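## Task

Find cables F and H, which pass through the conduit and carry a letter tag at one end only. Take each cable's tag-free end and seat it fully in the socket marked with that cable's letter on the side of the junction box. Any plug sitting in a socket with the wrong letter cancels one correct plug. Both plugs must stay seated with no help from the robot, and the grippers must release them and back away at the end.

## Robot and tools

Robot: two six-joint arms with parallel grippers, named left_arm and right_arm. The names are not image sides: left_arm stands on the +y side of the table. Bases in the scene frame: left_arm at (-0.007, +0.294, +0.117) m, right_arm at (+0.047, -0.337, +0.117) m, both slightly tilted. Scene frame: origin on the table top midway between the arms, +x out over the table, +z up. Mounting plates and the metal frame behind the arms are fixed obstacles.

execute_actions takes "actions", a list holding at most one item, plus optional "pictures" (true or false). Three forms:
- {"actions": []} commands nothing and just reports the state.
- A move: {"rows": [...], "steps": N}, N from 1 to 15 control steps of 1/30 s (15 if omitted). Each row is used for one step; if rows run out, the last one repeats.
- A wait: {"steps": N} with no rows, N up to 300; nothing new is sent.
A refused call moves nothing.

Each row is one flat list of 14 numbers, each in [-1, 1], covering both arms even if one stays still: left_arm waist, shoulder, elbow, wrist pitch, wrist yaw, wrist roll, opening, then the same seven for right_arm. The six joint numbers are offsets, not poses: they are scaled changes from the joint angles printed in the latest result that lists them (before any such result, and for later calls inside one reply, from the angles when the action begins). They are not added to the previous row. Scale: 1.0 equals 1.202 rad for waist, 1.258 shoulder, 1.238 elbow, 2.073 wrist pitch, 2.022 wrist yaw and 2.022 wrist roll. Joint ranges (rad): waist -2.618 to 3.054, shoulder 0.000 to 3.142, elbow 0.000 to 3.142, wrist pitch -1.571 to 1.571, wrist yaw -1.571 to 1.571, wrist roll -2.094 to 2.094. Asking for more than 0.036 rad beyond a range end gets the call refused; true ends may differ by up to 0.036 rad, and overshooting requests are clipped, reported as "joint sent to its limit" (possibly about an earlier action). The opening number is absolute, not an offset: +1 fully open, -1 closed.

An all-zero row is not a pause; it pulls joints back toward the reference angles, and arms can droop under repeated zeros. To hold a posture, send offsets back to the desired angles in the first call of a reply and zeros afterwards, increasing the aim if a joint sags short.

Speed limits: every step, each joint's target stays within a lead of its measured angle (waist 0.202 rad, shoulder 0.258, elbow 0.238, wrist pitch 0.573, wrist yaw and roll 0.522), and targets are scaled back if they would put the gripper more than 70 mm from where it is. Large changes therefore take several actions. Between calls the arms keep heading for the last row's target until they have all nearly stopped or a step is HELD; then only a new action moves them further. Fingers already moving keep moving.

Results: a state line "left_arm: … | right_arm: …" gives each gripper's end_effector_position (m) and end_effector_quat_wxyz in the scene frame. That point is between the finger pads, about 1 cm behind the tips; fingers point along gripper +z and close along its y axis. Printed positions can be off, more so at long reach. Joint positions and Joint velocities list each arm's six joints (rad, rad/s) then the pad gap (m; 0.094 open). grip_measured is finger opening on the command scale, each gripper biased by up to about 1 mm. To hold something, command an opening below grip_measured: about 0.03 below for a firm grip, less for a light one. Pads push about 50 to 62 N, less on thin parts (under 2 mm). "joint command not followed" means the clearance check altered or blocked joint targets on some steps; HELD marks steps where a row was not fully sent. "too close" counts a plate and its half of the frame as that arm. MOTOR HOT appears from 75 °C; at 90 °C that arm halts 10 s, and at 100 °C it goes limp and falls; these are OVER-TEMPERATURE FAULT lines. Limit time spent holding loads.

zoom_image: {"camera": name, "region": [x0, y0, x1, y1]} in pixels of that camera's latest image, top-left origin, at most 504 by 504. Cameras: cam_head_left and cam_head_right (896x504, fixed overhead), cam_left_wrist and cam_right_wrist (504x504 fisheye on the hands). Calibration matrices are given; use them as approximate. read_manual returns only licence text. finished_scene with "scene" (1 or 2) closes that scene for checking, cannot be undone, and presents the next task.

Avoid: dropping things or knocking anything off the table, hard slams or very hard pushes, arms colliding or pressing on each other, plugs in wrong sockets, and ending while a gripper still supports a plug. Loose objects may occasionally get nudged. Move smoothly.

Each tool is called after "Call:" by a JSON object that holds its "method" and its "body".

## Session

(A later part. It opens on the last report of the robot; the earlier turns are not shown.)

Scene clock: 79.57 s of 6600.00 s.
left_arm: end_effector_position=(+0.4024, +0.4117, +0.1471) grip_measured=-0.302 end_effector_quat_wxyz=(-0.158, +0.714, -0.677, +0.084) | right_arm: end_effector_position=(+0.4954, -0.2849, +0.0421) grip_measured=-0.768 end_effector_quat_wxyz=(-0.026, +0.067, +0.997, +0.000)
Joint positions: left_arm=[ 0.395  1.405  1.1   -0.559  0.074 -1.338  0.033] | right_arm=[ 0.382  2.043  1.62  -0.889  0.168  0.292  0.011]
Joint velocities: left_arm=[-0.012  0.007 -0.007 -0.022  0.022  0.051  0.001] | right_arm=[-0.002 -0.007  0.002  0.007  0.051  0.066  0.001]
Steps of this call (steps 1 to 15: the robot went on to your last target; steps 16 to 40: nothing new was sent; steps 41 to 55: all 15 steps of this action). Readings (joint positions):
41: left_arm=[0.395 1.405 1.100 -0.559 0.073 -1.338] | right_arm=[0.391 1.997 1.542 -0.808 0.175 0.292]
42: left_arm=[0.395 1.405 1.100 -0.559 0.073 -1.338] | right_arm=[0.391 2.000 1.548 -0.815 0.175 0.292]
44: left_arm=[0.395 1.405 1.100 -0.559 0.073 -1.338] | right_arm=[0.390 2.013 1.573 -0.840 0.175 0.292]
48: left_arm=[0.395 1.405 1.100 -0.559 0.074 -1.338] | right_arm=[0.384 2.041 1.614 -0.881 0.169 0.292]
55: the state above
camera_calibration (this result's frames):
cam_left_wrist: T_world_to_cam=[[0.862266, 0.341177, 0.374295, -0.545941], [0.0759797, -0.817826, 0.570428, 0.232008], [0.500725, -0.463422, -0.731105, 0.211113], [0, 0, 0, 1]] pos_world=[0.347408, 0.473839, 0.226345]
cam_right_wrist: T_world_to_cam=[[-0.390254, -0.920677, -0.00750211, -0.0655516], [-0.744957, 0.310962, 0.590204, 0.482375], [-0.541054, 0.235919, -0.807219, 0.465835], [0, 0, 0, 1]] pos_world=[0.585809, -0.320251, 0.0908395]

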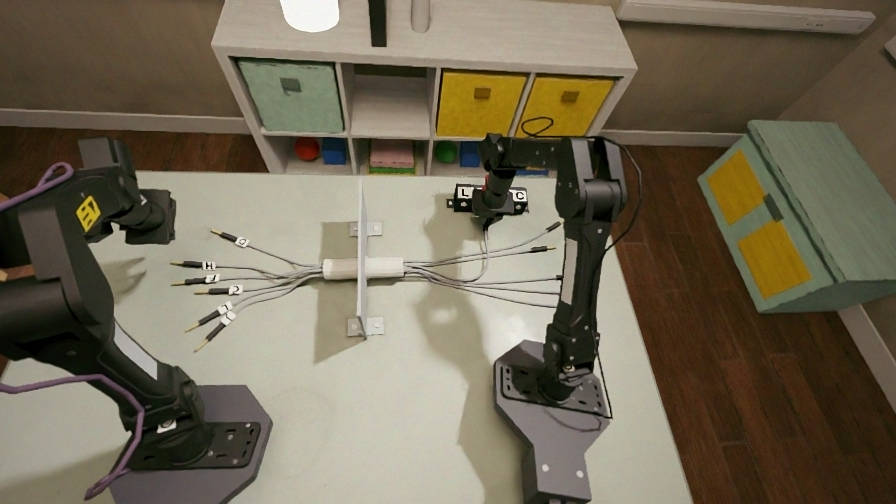

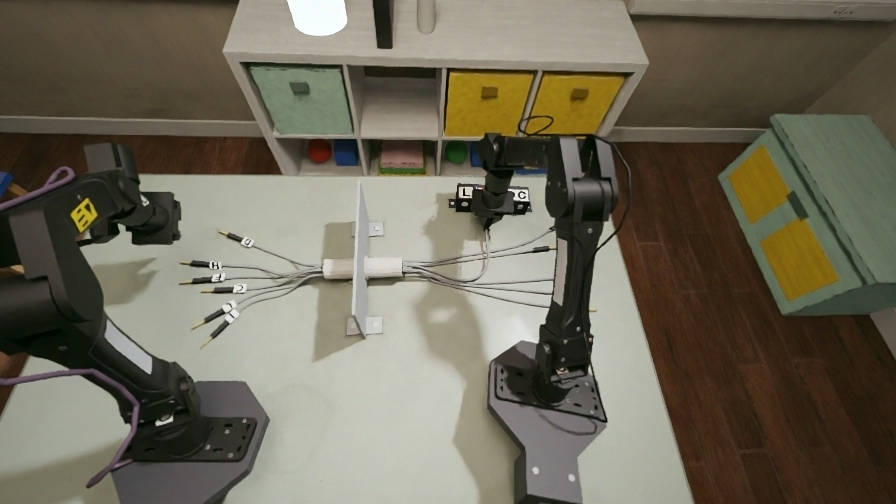

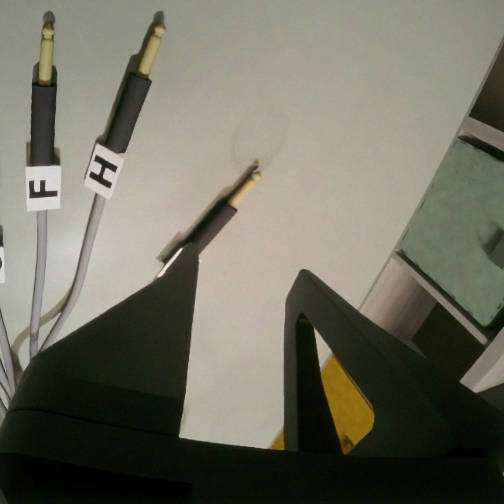

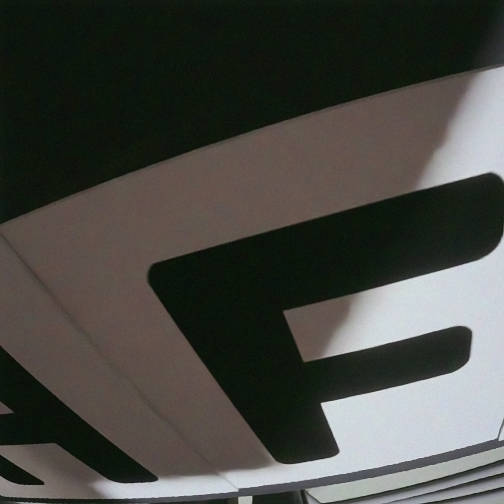

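Call:
{"method": "execute_actions", "body": {"actions": [{"rows":[[0,0.1,-0.05,0.3,0,0.2,-0.3,0,-0.03,-0.04,0.02,0,0,-0.84],[0,0.15,-0.1,0.6,0,0.4,-0.3,0,-0.06,-0.08,0.04,0,0,-0.84],[0,0.2,-0.15,0.976,0,0.66,-0.3,0,-0.09,-0.12,0.055,0,0,-0.84],[0,0.28,-0.25,0.976,0,0.66,-0.3,0,-0.12,-0.16,0.07,0,0,-0.84],[0,0.366,-0.323,0.976,0,0.66,-0.3,0,-0.12,-0.16,0.07,0,0,-0.84]],"steps":15}], "pictures": false}}

Call:
{"method": "execute_actions", "body": {"actions": [{"steps":30}], "pictures": false}}

Scene clock: 88.23 s of 6600.00 s.
left_arm: end_effector_position=(+0.4604, +0.4397, +0.0374) grip_measured=-0.302 end_effector_quat_wxyz=(+0.442, -0.205, +0.873, +0.022) | right_arm: end_effector_position=(+0.4772, -0.2886, +0.0470) grip_measured=-0.768 end_effector_quat_wxyz=(+0.001, +0.071, +0.997, +0.006)
Joint positions: left_arm=[ 0.396  1.881  0.704  0.874  0.078 -0.224  0.033] | right_arm=[ 0.382  1.926  1.433 -0.765  0.168  0.292  0.011]
Joint velocities: left_arm=[-0.002  0.11  -0.066  1.883  0.007  0.872 -0.001] | right_arm=[ 0.017 -0.007 -0.012  0.081  0.007  0.007  0.001]
Steps of this call (steps 1 to 15: the robot went on to your last target; steps 16 to 90: nothing new was sent; then 5.17 s passed at rest; steps 91 to 105: all 15 steps of this action). Readings (joint positions):
91: left_arm=[0.395 1.412 1.088 -0.507 0.075 -1.285] | right_arm=[0.382 2.043 1.614 -0.886 0.168 0.292]
92: left_arm=[0.395 1.436 1.067 -0.393 0.075 -1.194] | right_arm=[0.382 2.035 1.596 -0.867 0.168 0.292]
94: left_arm=[0.395 1.523 1.015 -0.170 0.075 -1.038] | right_arm=[0.382 1.996 1.519 -0.819 0.168 0.292]
98: left_arm=[0.395 1.746 0.828 0.192 0.075 -0.754] | right_arm=[0.382 1.933 1.433 -0.804 0.168 0.292]
105: the state above

Scene clock: 89.23 s of 6600.00 s.
left_arm: end_effector_position=(+0.5110, +0.4451, +0.1660) grip_measured=-0.302 end_effector_quat_wxyz=(+0.667, -0.068, +0.735, +0.103) | right_arm: end_effector_position=(+0.4791, -0.2883, +0.0470) grip_measured=-0.768 end_effector_quat_wxyz=(+0.005, +0.072, +0.997, +0.007)
Joint positions: left_arm=[ 0.396  1.882  0.704  1.442  0.078 -0.015  0.033] | right_arm=[ 0.382  1.926  1.433 -0.757  0.168  0.292  0.011]
Joint velocities: left_arm=[-0.007  0.007 -0.007 -0.037 -0.007 -0.007  0.001] | right_arm=[-0.007 -0.007  0.002 -0.007  0.037 -0.037 -0.   ]
Steps of this call (steps 1 to 30: the robot went on to your last target). Readings (joint positions):
1: left_arm=[0.396 1.882 0.704 0.938 0.078 -0.196] | right_arm=[0.382 1.926 1.433 -0.763 0.168 0.292]
2: left_arm=[0.396 1.882 0.704 1.007 0.078 -0.171] | right_arm=[0.382 1.926 1.433 -0.761 0.168 0.292]
4: left_arm=[0.396 1.882 0.704 1.149 0.078 -0.121] | right_arm=[0.382 1.926 1.433 -0.759 0.168 0.292]
8: left_arm=[0.396 1.882 0.704 1.339 0.078 -0.058] | right_arm=[0.382 1.926 1.433 -0.757 0.168 0.292]
30: the state above

Call:
{"method": "execute_actions", "body": {"actions": [{"rows":[[0,-0.13,0.12,0,0,0,-0.3,0,0,0,0,0,0,-0.84]],"steps":12}], "pictures": false}}

Call:
{"method": "execute_actions", "body": {"actions": [{"rows":[[-0.77,0,0,-0.1,0.19,0,-0.3,0,0,0,0,0,0,-0.84]],"steps":15}], "pictures": false}}

Call:
{"method": "execute_actions", "body": {"actions": [{"steps":20}]}}

Scene clock: 91.43 s of 6600.00 s.
left_arm: end_effector_position=(+0.5401, +0.4429, +0.2998) grip_measured=-0.302 end_effector_quat_wxyz=(+0.773, -0.040, +0.622, +0.118) | right_arm: end_effector_position=(+0.4791, -0.2883, +0.0470) grip_measured=-0.768 end_effector_quat_wxyz=(+0.005, +0.072, +0.997, +0.007)
Joint positions: left_arm=[ 0.396  1.717  0.843  1.453  0.078 -0.015  0.033] | right_arm=[ 0.382  1.926  1.433 -0.757  0.168  0.292  0.011]
Joint velocities: left_arm=[ 0.002  0.007  0.027 -0.066  0.051 -0.007 -0.   ] | right_arm=[-0.002 -0.002 -0.007 -0.022  0.051 -0.007 -0.   ]
Steps of this call (steps 1 to 15: the robot went on to your last target; steps 16 to 54: nothing new was sent; steps 55 to 66: all 12 steps of this action). Readings (joint positions):
55: left_arm=[0.396 1.876 0.710 1.435 0.078 -0.015] | right_arm=[0.382 1.926 1.433 -0.757 0.168 0.292]
56: left_arm=[0.396 1.866 0.725 1.419 0.078 -0.015] | right_arm=[0.382 1.926 1.433 -0.757 0.168 0.292]
58: left_arm=[0.396 1.831 0.765 1.412 0.078 -0.015] | right_arm=[0.382 1.926 1.433 -0.757 0.168 0.292]
62: left_arm=[0.396 1.744 0.831 1.426 0.078 -0.015] | right_arm=[0.382 1.926 1.433 -0.757 0.168 0.292]
66: the state above

Scene clock: 91.93 s of 6600.00 s.
left_arm: end_effector_position=(+0.5176, +0.1000, +0.2727) grip_measured=-0.302 end_effector_quat_wxyz=(+0.692, +0.180, +0.641, -0.279) | right_arm: end_effector_position=(+0.4791, -0.2883, +0.0470) grip_measured=-0.768 end_effector_quat_wxyz=(+0.005, +0.072, +0.997, +0.007)
Joint positions: left_arm=[-0.224  1.717  0.843  1.275  0.398 -0.015  0.033] | right_arm=[ 0.382  1.926  1.433 -0.757  0.168  0.292  0.011]
Joint velocities: left_arm=[-1.502 -0.002  0.002 -0.139  0.183  0.007 -0.   ] | right_arm=[-0.007 -0.007 -0.012  0.007  0.007  0.037 -0.001]
Steps of this call (steps 1 to 15: all 15 steps of this action). Readings (joint positions):
1: left_arm=[0.388 1.717 0.843 1.443 0.097 -0.015] | right_arm=[0.382 1.926 1.433 -0.757 0.168 0.292]
2: left_arm=[0.370 1.717 0.843 1.426 0.128 -0.015] | right_arm=[0.382 1.926 1.433 -0.757 0.168 0.292]
4: left_arm=[0.302 1.717 0.843 1.388 0.194 -0.015] | right_arm=[0.382 1.926 1.433 -0.757 0.168 0.292]
8: left_arm=[0.129 1.717 0.843 1.329 0.300 -0.015] | right_arm=[0.382 1.926 1.433 -0.757 0.168 0.292]
15: the state above

Scene clock: 92.60 s of 6600.00 s.
left_arm: end_effector_position=(+0.4314, -0.0306, +0.3034) grip_measured=-0.302 end_effector_quat_wxyz=(+0.642, +0.257, +0.582, -0.428) | right_arm: end_effector_position=(+0.4791, -0.2883, +0.0470) grip_measured=-0.768 end_effector_quat_wxyz=(+0.005, +0.072, +0.997, +0.007)
Joint positions: left_arm=[-0.534  1.717  0.843  1.259  0.462 -0.015  0.033] | right_arm=[ 0.382  1.926  1.433 -0.757  0.168  0.292  0.011]
Joint velocities: left_arm=[ 0.007 -0.002 -0.007 -0.037  0.007 -0.081  0.   ] | right_arm=[ 0.012 -0.002  0.002 -0.022 -0.081  0.007 -0.   ]
Steps of this call (steps 1 to 20: the robot went on to your last target). Readings (joint positions):
1: left_arm=[-0.278 1.717 0.843 1.271 0.405 -0.015] | right_arm=[0.382 1.926 1.433 -0.757 0.168 0.292]
2: left_arm=[-0.332 1.717 0.843 1.268 0.411 -0.015] | right_arm=[0.382 1.926 1.433 -0.757 0.168 0.292]
4: left_arm=[-0.439 1.717 0.843 1.263 0.424 -0.015] | right_arm=[0.382 1.926 1.433 -0.757 0.168 0.292]
8: left_arm=[-0.551 1.717 0.843 1.259 0.461 -0.015] | right_arm=[0.382 1.926 1.433 -0.757 0.168 0.292]
20: the state above
camera_calibration (this result's frames):
cam_left_wrist: T_world_to_cam=[[-0.804698, -0.377634, 0.458098, 0.193173], [-0.550534, 0.185856, -0.813861, 0.49984], [0.222201, -0.907111, -0.357458, 0.0991488], [0, 0, 0, 1]] pos_world=[0.408593, 0.0699894, 0.35375]
cam_right_wrist: T_world_to_cam=[[-0.399131, -0.916013, -0.0401889, -0.0678396], [-0.776252, 0.314256, 0.546512, 0.486387], [-0.487983, 0.249327, -0.836486, 0.441581], [0, 0, 0, 1]] pos_world=[0.565966, -0.32509, 0.100833]

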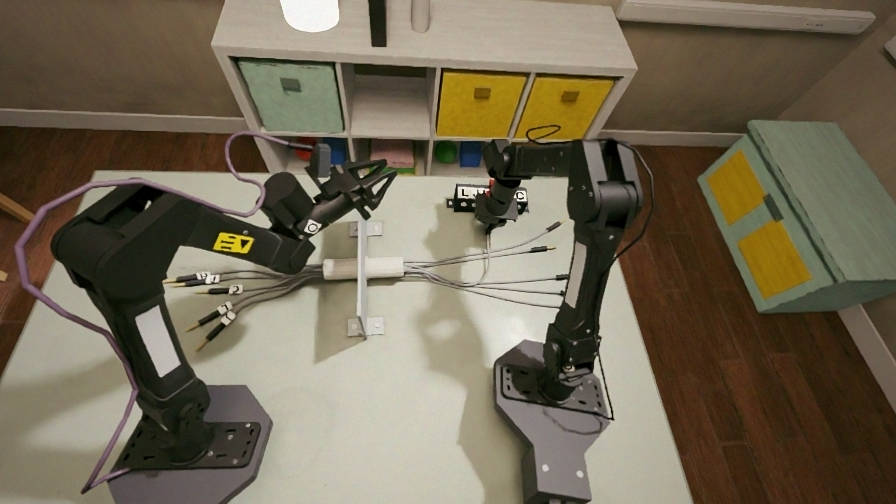

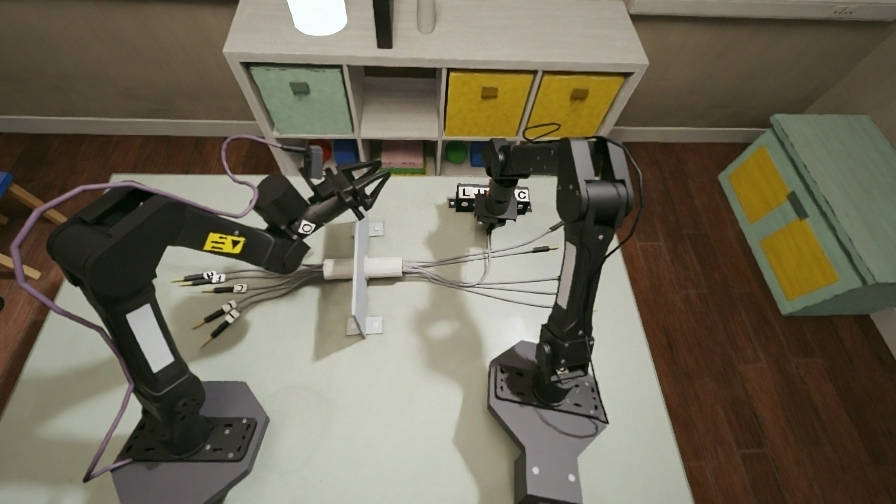

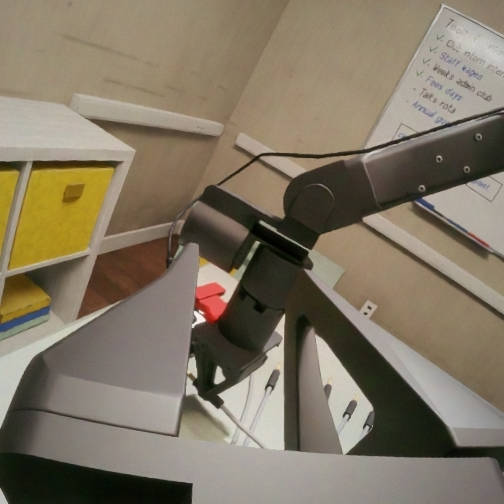

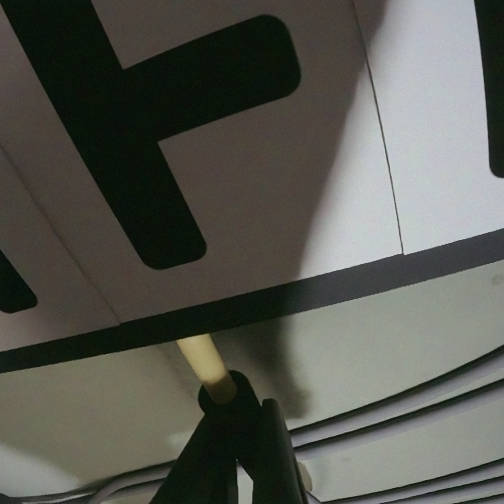

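Call:
{"method": "execute_actions", "body": {"actions": [{"rows":[[0,0,0,-0.17,-0.07,0,1,0,0,0,0,0,0,-0.84]],"steps":15}]}}

Scene clock: 94.00 s of 6600.00 s.
left_arm: end_effector_position=(+0.4377, -0.0292, +0.2227) grip_measured=+1.000 end_effector_quat_wxyz=(+0.535, +0.236, +0.715, -0.383) | right_arm: end_effector_position=(+0.4791, -0.2883, +0.0470) grip_measured=-0.768 end_effector_quat_wxyz=(+0.005, +0.072, +0.997, +0.007)
Joint positions: left_arm=[-0.533  1.718  0.843  0.93   0.329 -0.015  0.094] | right_arm=[ 0.382  1.926  1.433 -0.757  0.168  0.292  0.011]
Joint velocities: left_arm=[ 0.007  0.007  0.037 -0.066 -0.095 -0.022  0.001] | right_arm=[ 0.017  0.002 -0.017  0.007 -0.066 -0.081 -0.001]
Steps of this call (steps 1 to 15: the robot went on to your last target; steps 16 to 27: nothing new was sent; steps 28 to 42: all 15 steps of this action). Readings (joint positions):
28: left_arm=[-0.534 1.716 0.843 1.230 0.446 -0.015] | right_arm=[0.382 1.926 1.433 -0.757 0.168 0.292]
29: left_arm=[-0.534 1.712 0.843 1.179 0.423 -0.015] | right_arm=[0.382 1.926 1.433 -0.757 0.168 0.292]
31: left_arm=[-0.533 1.714 0.843 1.082 0.385 -0.015] | right_arm=[0.382 1.926 1.433 -0.757 0.168 0.292]
35: left_arm=[-0.533 1.718 0.843 0.975 0.348 -0.015] | right_arm=[0.382 1.926 1.433 -0.757 0.168 0.292]
42: the state above
camera_calibration (this result's frames):
cam_left_wrist: T_world_to_cam=[[-0.625258, -0.52263, 0.579578, 0.125898], [-0.768694, 0.284189, -0.573015, 0.482079], [0.134765, -0.8038, -0.579434, 0.160936], [0, 0, 0, 1]] pos_world=[0.427601, 0.0581569, 0.296523]
cam_right_wrist: T_world_to_cam=[[-0.399131, -0.916013, -0.0401889, -0.0678396], [-0.776252, 0.314256, 0.546512, 0.486387], [-0.487983, 0.249327, -0.836486, 0.441581], [0, 0, 0, 1]] pos_world=[0.565966, -0.32509, 0.100833]

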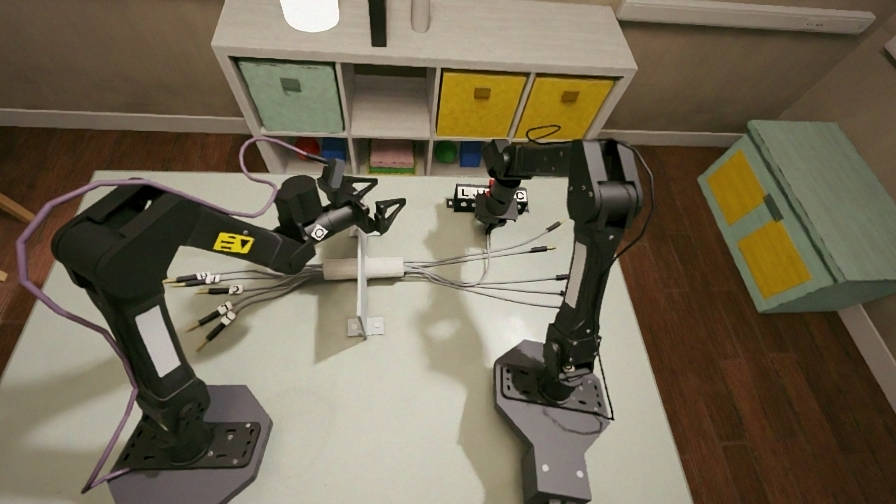

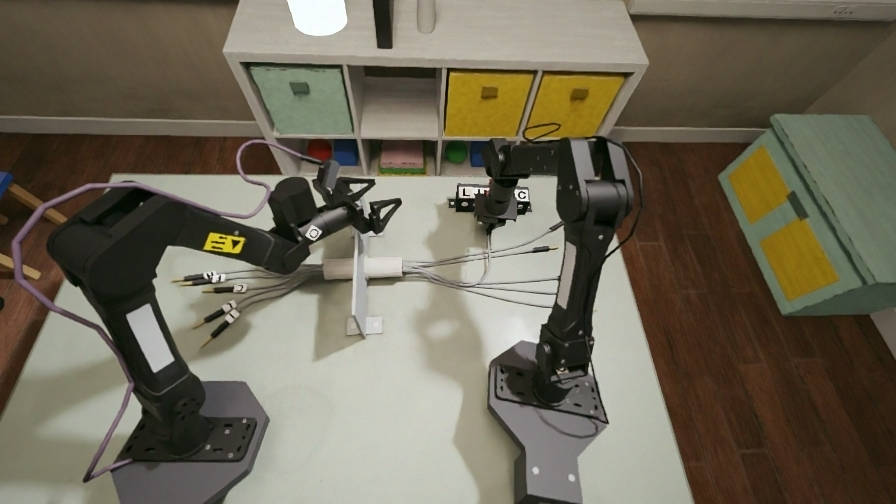

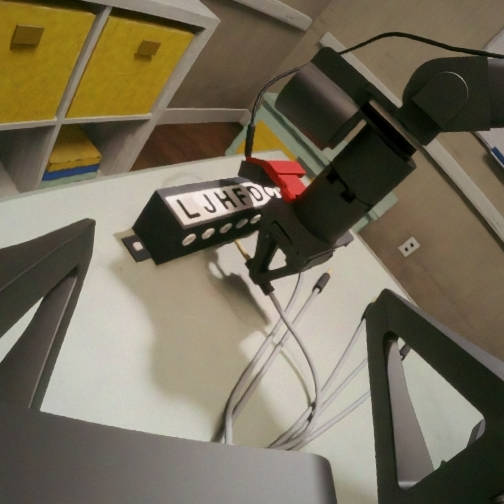

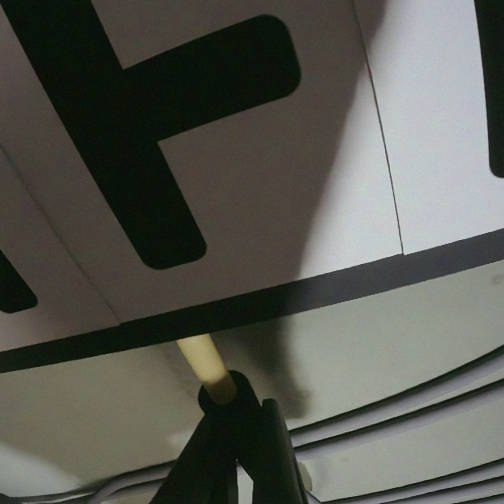

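Excellent view.

Call:
{"method": "zoom_image", "body": {"camera": "cam_left_wrist", "region": [150, 160, 310, 310]}}

Region (150, 160, 310, 310) of cam_left_wrist's 504x504 image, scaled by 3.150, with more detail than that image has; it fills the top 472 rows of this view, and the rest is white.

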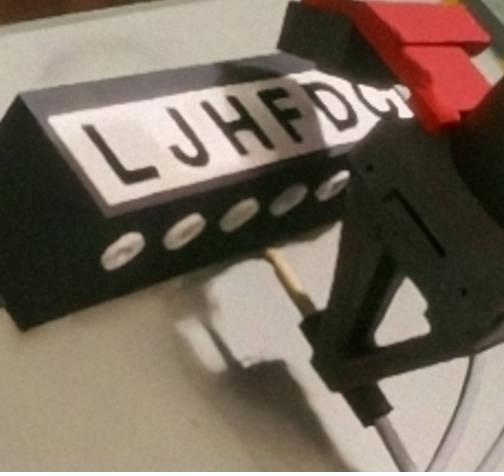

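Call:
{"method": "execute_actions", "body": {"actions": [{"rows":[[0,0,0,0,0,0,1,0,0.008,0.035,-0.004,0,0,-0.84],[0,0,0,0,0,0,1,0,0.016,0.05,-0.008,0,0,-0.84],[0,0,0,0,0,0,1,0,0.024,0.065,-0.012,0,0,-0.84],[0,0,0,0,0,0,1,0,0.03,0.078,-0.015,0,0,-0.84]],"steps":15}]}}

Call:
{"method": "zoom_image", "body": {"camera": "cam_left_wrist", "region": [190, 190, 290, 280]}}

Scene clock: 98.13 s of 6600.00 s.
left_arm: end_effector_position=(+0.4377, -0.0288, +0.2206) grip_measured=+1.000 end_effector_quat_wxyz=(+0.533, +0.236, +0.718, -0.381) | right_arm: end_effector_position=(+0.4920, -0.2865, +0.0484) grip_measured=-0.768 end_effector_quat_wxyz=(+0.009, +0.073, +0.997, +0.008)
Joint positions: left_arm=[-0.533  1.718  0.843  0.922  0.324 -0.015  0.094] | right_arm=[ 0.382  1.958  1.495 -0.778  0.167  0.292  0.011]
Joint velocities: left_arm=[ 0.012 -0.002 -0.002  0.051  0.037 -0.037 -0.   ] | right_arm=[-0.017 -0.002 -0.007 -0.007  0.051  0.037  0.   ]
Steps of this call (steps 1 to 15: the robot went on to your last target; steps 16 to 90: nothing new was sent; then 0.63 s passed at rest; steps 91 to 105: all 15 steps of this action). Readings (joint positions):
91: left_arm=[-0.533 1.718 0.843 0.922 0.324 -0.015] | right_arm=[0.382 1.926 1.433 -0.757 0.168 0.292]
92: left_arm=[-0.533 1.718 0.843 0.922 0.324 -0.015] | right_arm=[0.382 1.928 1.437 -0.760 0.168 0.292]
94: left_arm=[-0.533 1.718 0.843 0.922 0.324 -0.015] | right_arm=[0.382 1.942 1.465 -0.771 0.168 0.292]
98: left_arm=[-0.533 1.718 0.843 0.922 0.324 -0.015] | right_arm=[0.382 1.958 1.495 -0.777 0.167 0.292]
105: the state above
camera_calibration (this result's frames):
cam_left_wrist: T_world_to_cam=[[-0.619583, -0.527837, 0.580951, 0.124452], [-0.773606, 0.285364, -0.565775, 0.48135], [0.132855, -0.799972, -0.585145, 0.162215], [0, 0, 0, 1]] pos_world=[0.427933, 0.0580974, 0.294955]
cam_right_wrist: T_world_to_cam=[[-0.400337, -0.915228, -0.0457057, -0.0599515], [-0.780906, 0.314634, 0.539621, 0.497782], [-0.479496, 0.251722, -0.840666, 0.445327], [0, 0, 0, 1]] pos_world=[0.578253, -0.323587, 0.103017]

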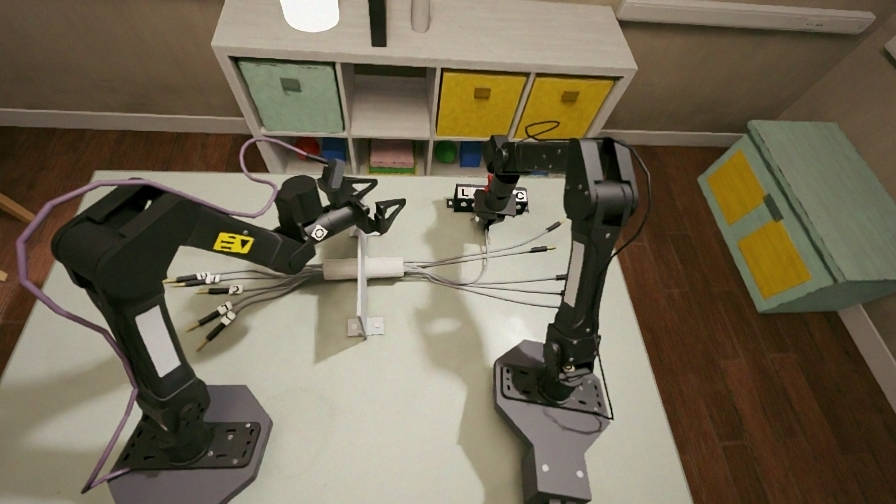

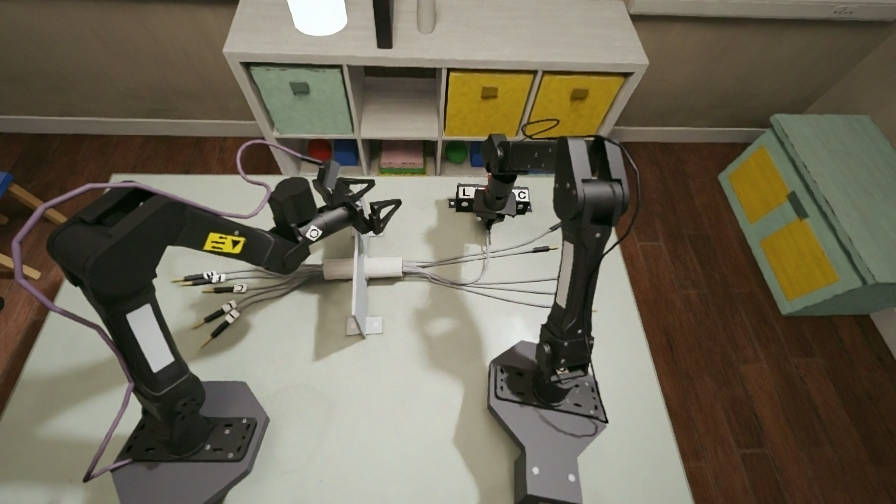

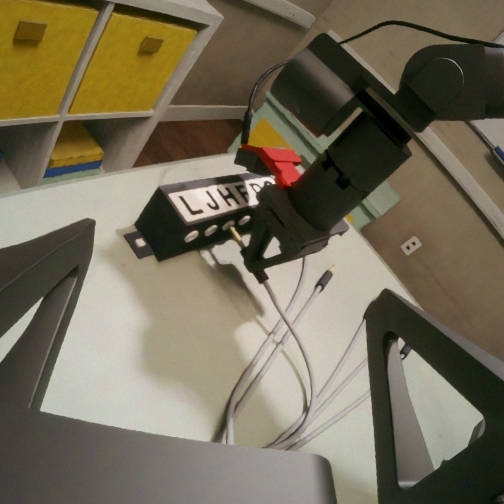

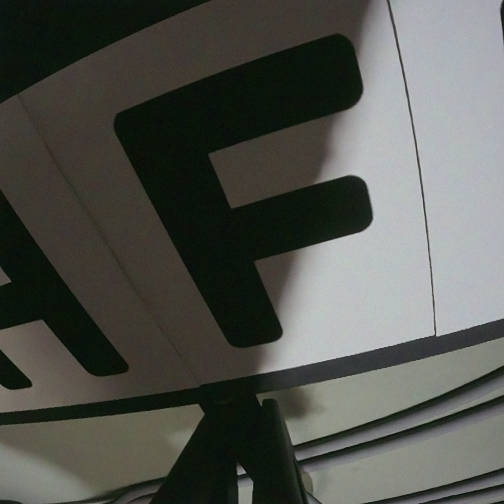

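Region (190, 190, 290, 280) of cam_left_wrist's 504x504 image, scaled by 5.040, with more detail than that image has; it fills the top 454 rows of this view, and the rest is white.

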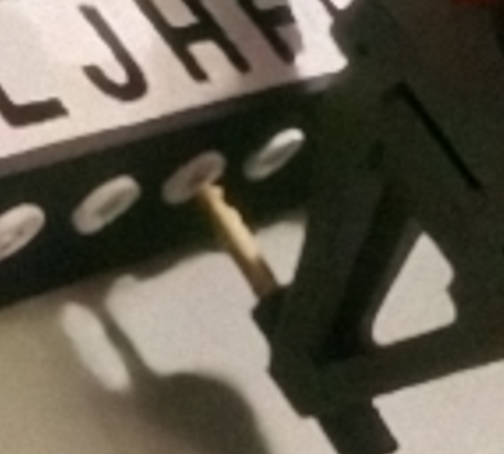

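Call:
{"method": "execute_actions", "body": {"actions": [{"rows":[[0,0,0,0,0,0,1,0.017,0,0.03,0,0,0,-0.84]],"steps":12}]}}

Call:
{"method": "zoom_image", "body": {"camera": "cam_left_wrist", "region": [190, 190, 290, 280]}}

Scene clock: 100.33 s of 6600.00 s.
left_arm: end_effector_position=(+0.4377, -0.0288, +0.2206) grip_measured=+1.000 end_effector_quat_wxyz=(+0.533, +0.236, +0.718, -0.381) | right_arm: end_effector_position=(+0.4920, -0.2865, +0.0484) grip_measured=-0.768 end_effector_quat_wxyz=(+0.009, +0.073, +0.997, +0.008)
Joint positions: left_arm=[-0.533  1.718  0.843  0.922  0.324 -0.015  0.094] | right_arm=[ 0.382  1.958  1.495 -0.778  0.167  0.292  0.011]
Joint velocities: left_arm=[-0.007 -0.012 -0.002 -0.022  0.037  0.007 -0.001] | right_arm=[-0.002  0.002 -0.007 -0.051 -0.007 -0.066  0.   ]
Steps of this call (steps 1 to 15: the robot went on to your last target; steps 16 to 54: nothing new was sent; steps 55 to 66: all 12 steps of this action). Readings (joint positions):
55: left_arm=[-0.533 1.718 0.843 0.922 0.324 -0.015] | right_arm=[0.382 1.958 1.495 -0.778 0.167 0.292]
56: left_arm=[-0.533 1.718 0.843 0.922 0.324 -0.015] | right_arm=[0.382 1.958 1.495 -0.778 0.167 0.292]
58: left_arm=[-0.533 1.718 0.843 0.922 0.324 -0.015] | right_arm=[0.382 1.958 1.495 -0.778 0.167 0.292]
62: left_arm=[-0.533 1.718 0.843 0.922 0.324 -0.015] | right_arm=[0.382 1.958 1.495 -0.778 0.167 0.292]
66: the state above
camera_calibration (this result's frames):
cam_left_wrist: T_world_to_cam=[[-0.619583, -0.527837, 0.580951, 0.124452], [-0.773606, 0.285364, -0.565775, 0.48135], [0.132855, -0.799972, -0.585145, 0.162215], [0, 0, 0, 1]] pos_world=[0.427933, 0.0580974, 0.294955]
cam_right_wrist: T_world_to_cam=[[-0.400337, -0.915228, -0.0457057, -0.0599515], [-0.780906, 0.314634, 0.539621, 0.497782], [-0.479496, 0.251722, -0.840666, 0.445327], [0, 0, 0, 1]] pos_world=[0.578253, -0.323587, 0.103017]

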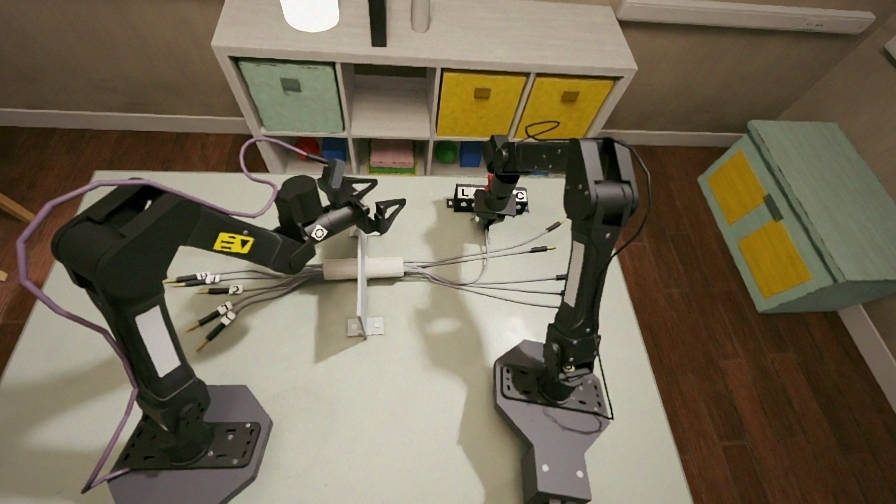

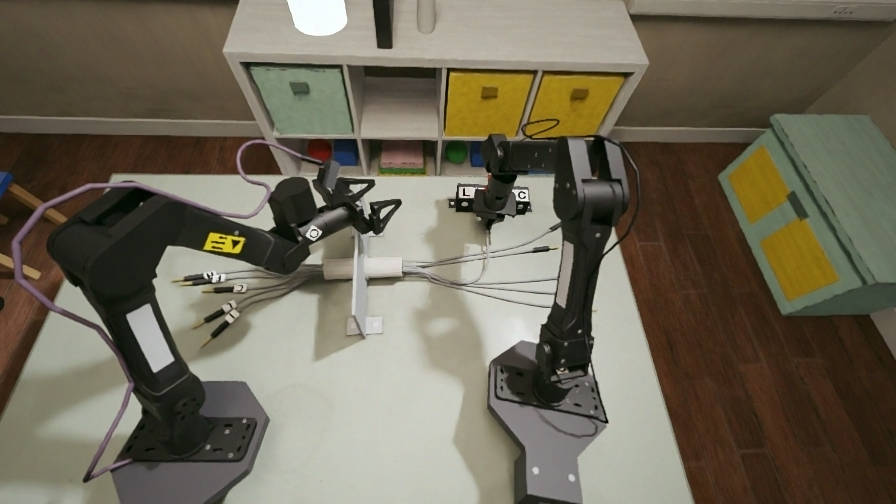

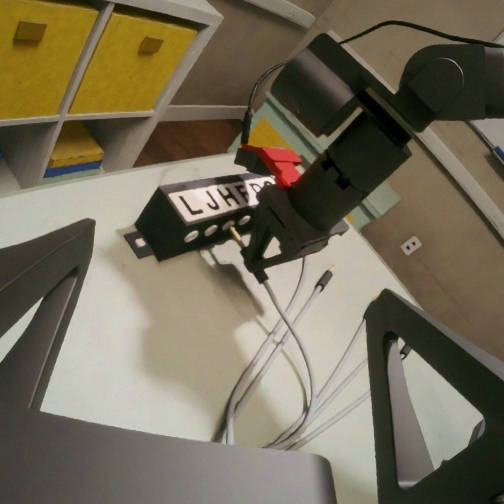

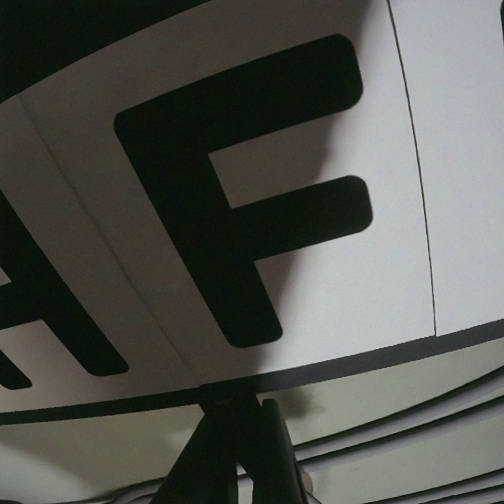

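Region (190, 190, 290, 280) of cam_left_wrist's 504x504 image, scaled by 5.040, with more detail than that image has; it fills the top 454 rows of this view, and the rest is white.

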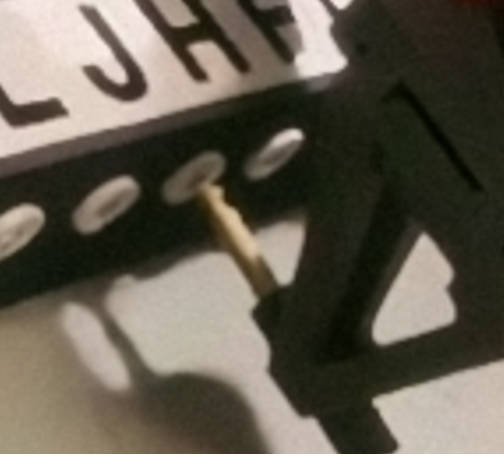

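Call:
{"method": "execute_actions", "body": {"actions": [{"rows":[[0,0,0,0,0,0,1,0.028,0,0.045,0,0,0,-0.84]],"steps":12}]}}

Call:
{"method": "zoom_image", "body": {"camera": "cam_left_wrist", "region": [190, 190, 290, 280]}}

Scene clock: 101.40 s of 6600.00 s.
left_arm: end_effector_position=(+0.4377, -0.0288, +0.2206) grip_measured=+1.000 end_effector_quat_wxyz=(+0.533, +0.236, +0.718, -0.381) | right_arm: end_effector_position=(+0.4944, -0.2817, +0.0528) grip_measured=-0.768 end_effector_quat_wxyz=(+0.011, +0.067, +0.998, +0.009)
Joint positions: left_arm=[-0.533  1.718  0.843  0.922  0.324 -0.015  0.094] | right_arm=[ 0.395  1.959  1.514 -0.793  0.171  0.293  0.011]
Joint velocities: left_arm=[-0.032  0.002 -0.017  0.037  0.022 -0.037  0.   ] | right_arm=[-0.007 -0.007 -0.012 -0.007 -0.037  0.007 -0.   ]
Steps of this call (steps 1 to 15: the robot went on to your last target; steps 16 to 20: nothing new was sent; steps 21 to 32: all 12 steps of this action). Readings (joint positions):
21: left_arm=[-0.533 1.718 0.843 0.922 0.324 -0.015] | right_arm=[0.383 1.958 1.499 -0.779 0.168 0.292]
22: left_arm=[-0.533 1.718 0.843 0.922 0.324 -0.015] | right_arm=[0.385 1.959 1.503 -0.785 0.168 0.292]
24: left_arm=[-0.533 1.718 0.843 0.922 0.324 -0.015] | right_arm=[0.391 1.959 1.509 -0.790 0.168 0.292]
28: left_arm=[-0.533 1.718 0.843 0.922 0.324 -0.015] | right_arm=[0.395 1.959 1.514 -0.793 0.171 0.293]
32: the state above
camera_calibration (this result's frames):
cam_left_wrist: T_world_to_cam=[[-0.619583, -0.527837, 0.580951, 0.124452], [-0.773606, 0.285364, -0.565775, 0.48135], [0.132855, -0.799972, -0.585145, 0.162215], [0, 0, 0, 1]] pos_world=[0.427933, 0.0580974, 0.294955]
cam_right_wrist: T_world_to_cam=[[-0.389692, -0.919687, -0.0481145, -0.0607113], [-0.786377, 0.305105, 0.537142, 0.495866], [-0.479323, 0.247156, -0.842118, 0.447677], [0, 0, 0, 1]] pos_world=[0.580861, -0.317773, 0.107725]

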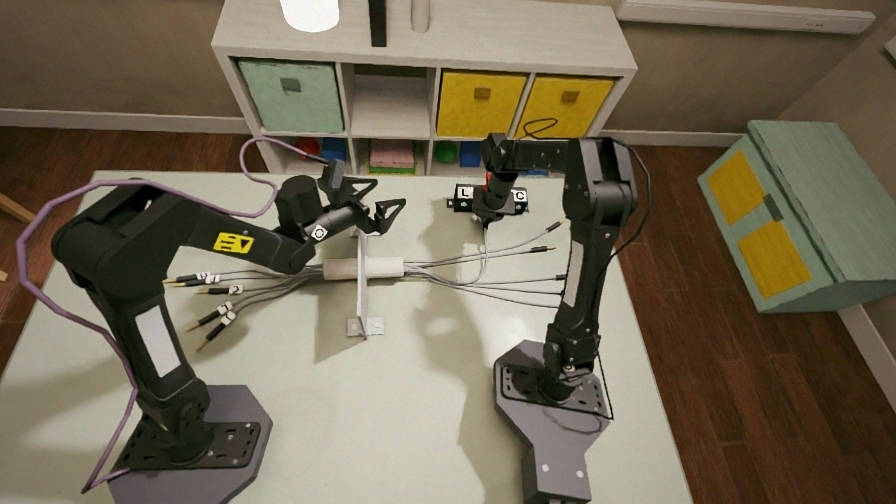

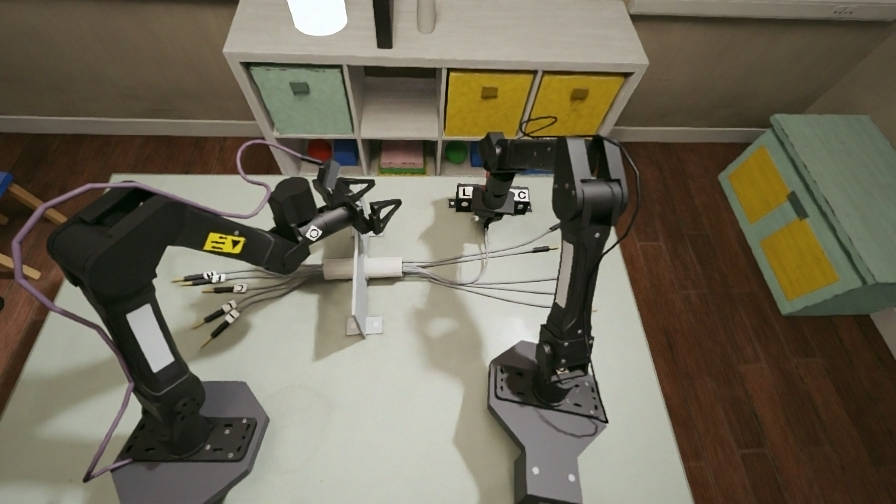

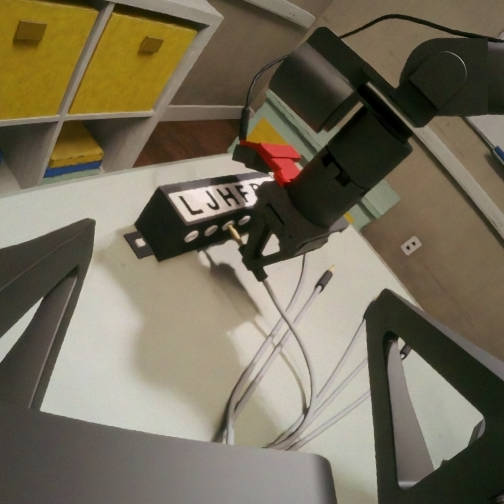

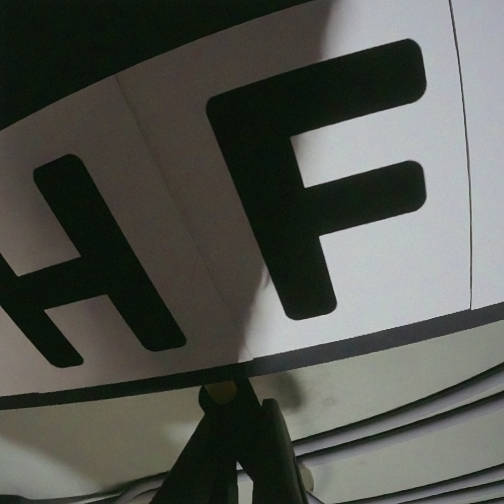

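Region (190, 190, 290, 280) of cam_left_wrist's 504x504 image, scaled by 5.040, with more detail than that image has; it fills the top 454 rows of this view, and the rest is white.

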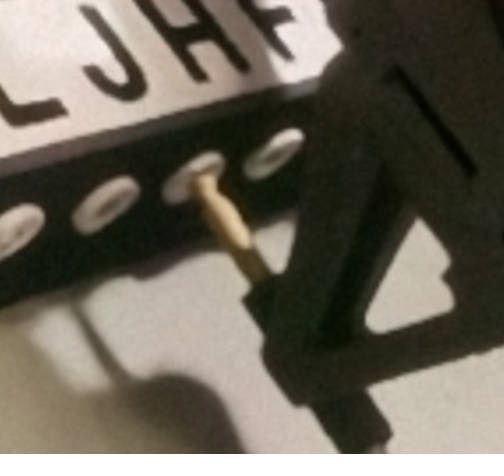

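Call:
{"method": "execute_actions", "body": {"actions": [{"rows":[[0,0,0,0,0,0,1,0.008,0,0.035,0,0,0,-0.84],[0,0,0,0,0,0,1,0.008,0.006,0.047,-0.004,0,0,-0.84],[0,0,0,0,0,0,1,0.006,0.012,0.06,-0.008,0,0,-0.84],[0,0,0,0,0,0,1,0.004,0.02,0.074,-0.012,0,0,-0.84],[0,0,0,0,0,0,1,0.002,0.029,0.09,-0.017,0,0,-0.84]],"steps":15}]}}

Call:
{"method": "zoom_image", "body": {"camera": "cam_left_wrist", "region": [190, 190, 290, 280]}}

Scene clock: 102.83 s of 6600.00 s.
left_arm: end_effector_position=(+0.4377, -0.0288, +0.2206) grip_measured=+1.000 end_effector_quat_wxyz=(+0.533, +0.236, +0.718, -0.381) | right_arm: end_effector_position=(+0.5009, -0.2830, +0.0534) grip_measured=-0.768 end_effector_quat_wxyz=(+0.002, +0.065, +0.998, +0.001)
Joint positions: left_arm=[-0.533  1.718  0.843  0.922  0.324 -0.015  0.094] | right_arm=[ 0.395  1.996  1.584 -0.847  0.183  0.293  0.011]
Joint velocities: left_arm=[ 0.017  0.002 -0.002  0.037  0.051  0.022  0.   ] | right_arm=[-0.007  0.012  0.017  0.037 -0.051 -0.037 -0.   ]
Steps of this call (steps 1 to 15: the robot went on to your last target; steps 16 to 28: nothing new was sent; steps 29 to 43: all 15 steps of this action). Readings (joint positions):
29: left_arm=[-0.533 1.718 0.843 0.922 0.324 -0.015] | right_arm=[0.395 1.959 1.514 -0.794 0.171 0.293]
30: left_arm=[-0.533 1.718 0.843 0.922 0.324 -0.015] | right_arm=[0.395 1.960 1.517 -0.797 0.171 0.293]
32: left_arm=[-0.533 1.718 0.843 0.922 0.324 -0.015] | right_arm=[0.395 1.970 1.537 -0.819 0.171 0.293]
36: left_arm=[-0.533 1.718 0.843 0.922 0.324 -0.015] | right_arm=[0.395 1.995 1.582 -0.844 0.183 0.293]
43: the state above
camera_calibration (this result's frames):
cam_left_wrist: T_world_to_cam=[[-0.619583, -0.527837, 0.580951, 0.124452], [-0.773606, 0.285364, -0.565775, 0.48135], [0.132855, -0.799972, -0.585145, 0.162215], [0, 0, 0, 1]] pos_world=[0.427933, 0.0580974, 0.294955]
cam_right_wrist: T_world_to_cam=[[-0.387322, -0.92157, -0.0262705, -0.062266], [-0.777254, 0.311078, 0.546906, 0.497648], [-0.49584, 0.232248, -0.836781, 0.455352], [0, 0, 0, 1]] pos_world=[0.588464, -0.317945, 0.107228]

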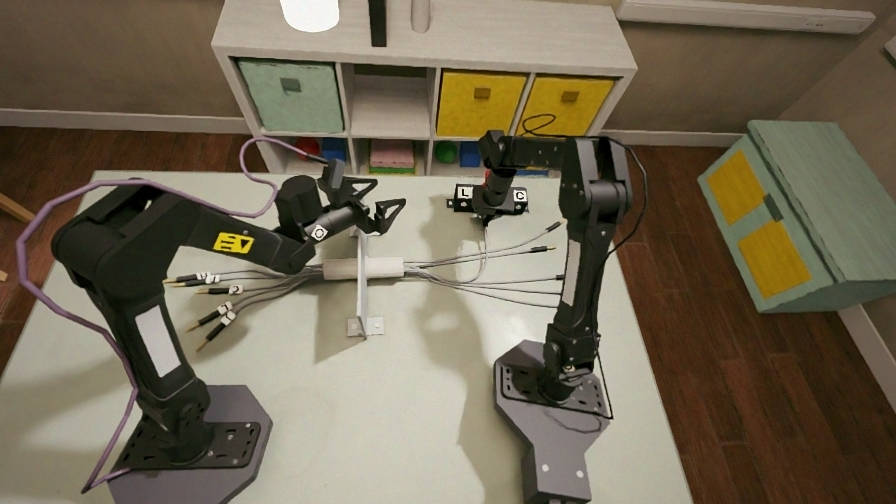

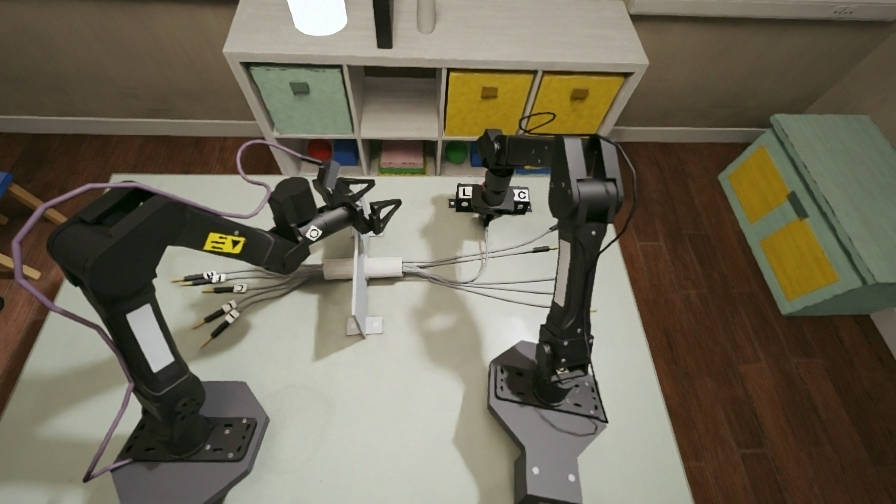

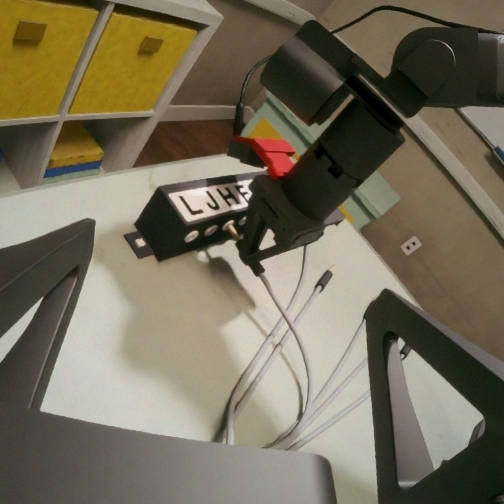

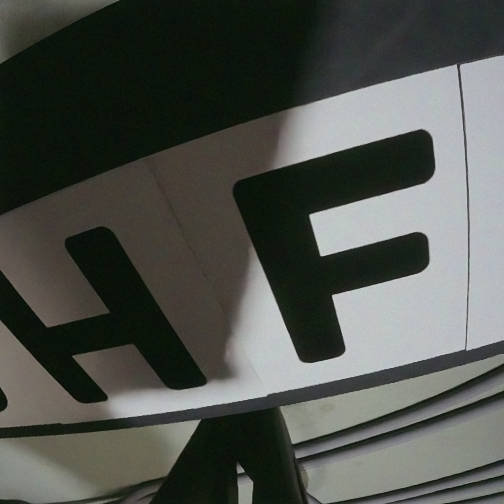

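Region (190, 190, 290, 280) of cam_left_wrist's 504x504 image, scaled by 5.040, with more detail than that image has; it fills the top 454 rows of this view, and the rest is white.

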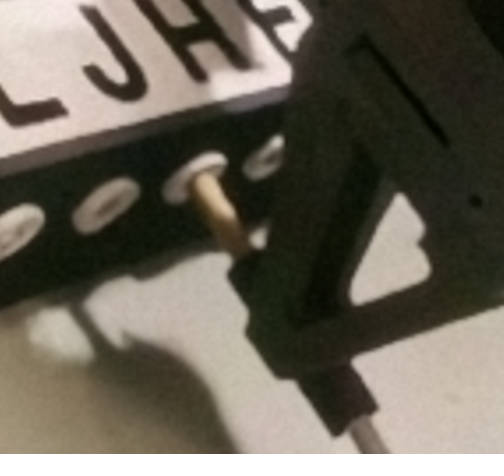

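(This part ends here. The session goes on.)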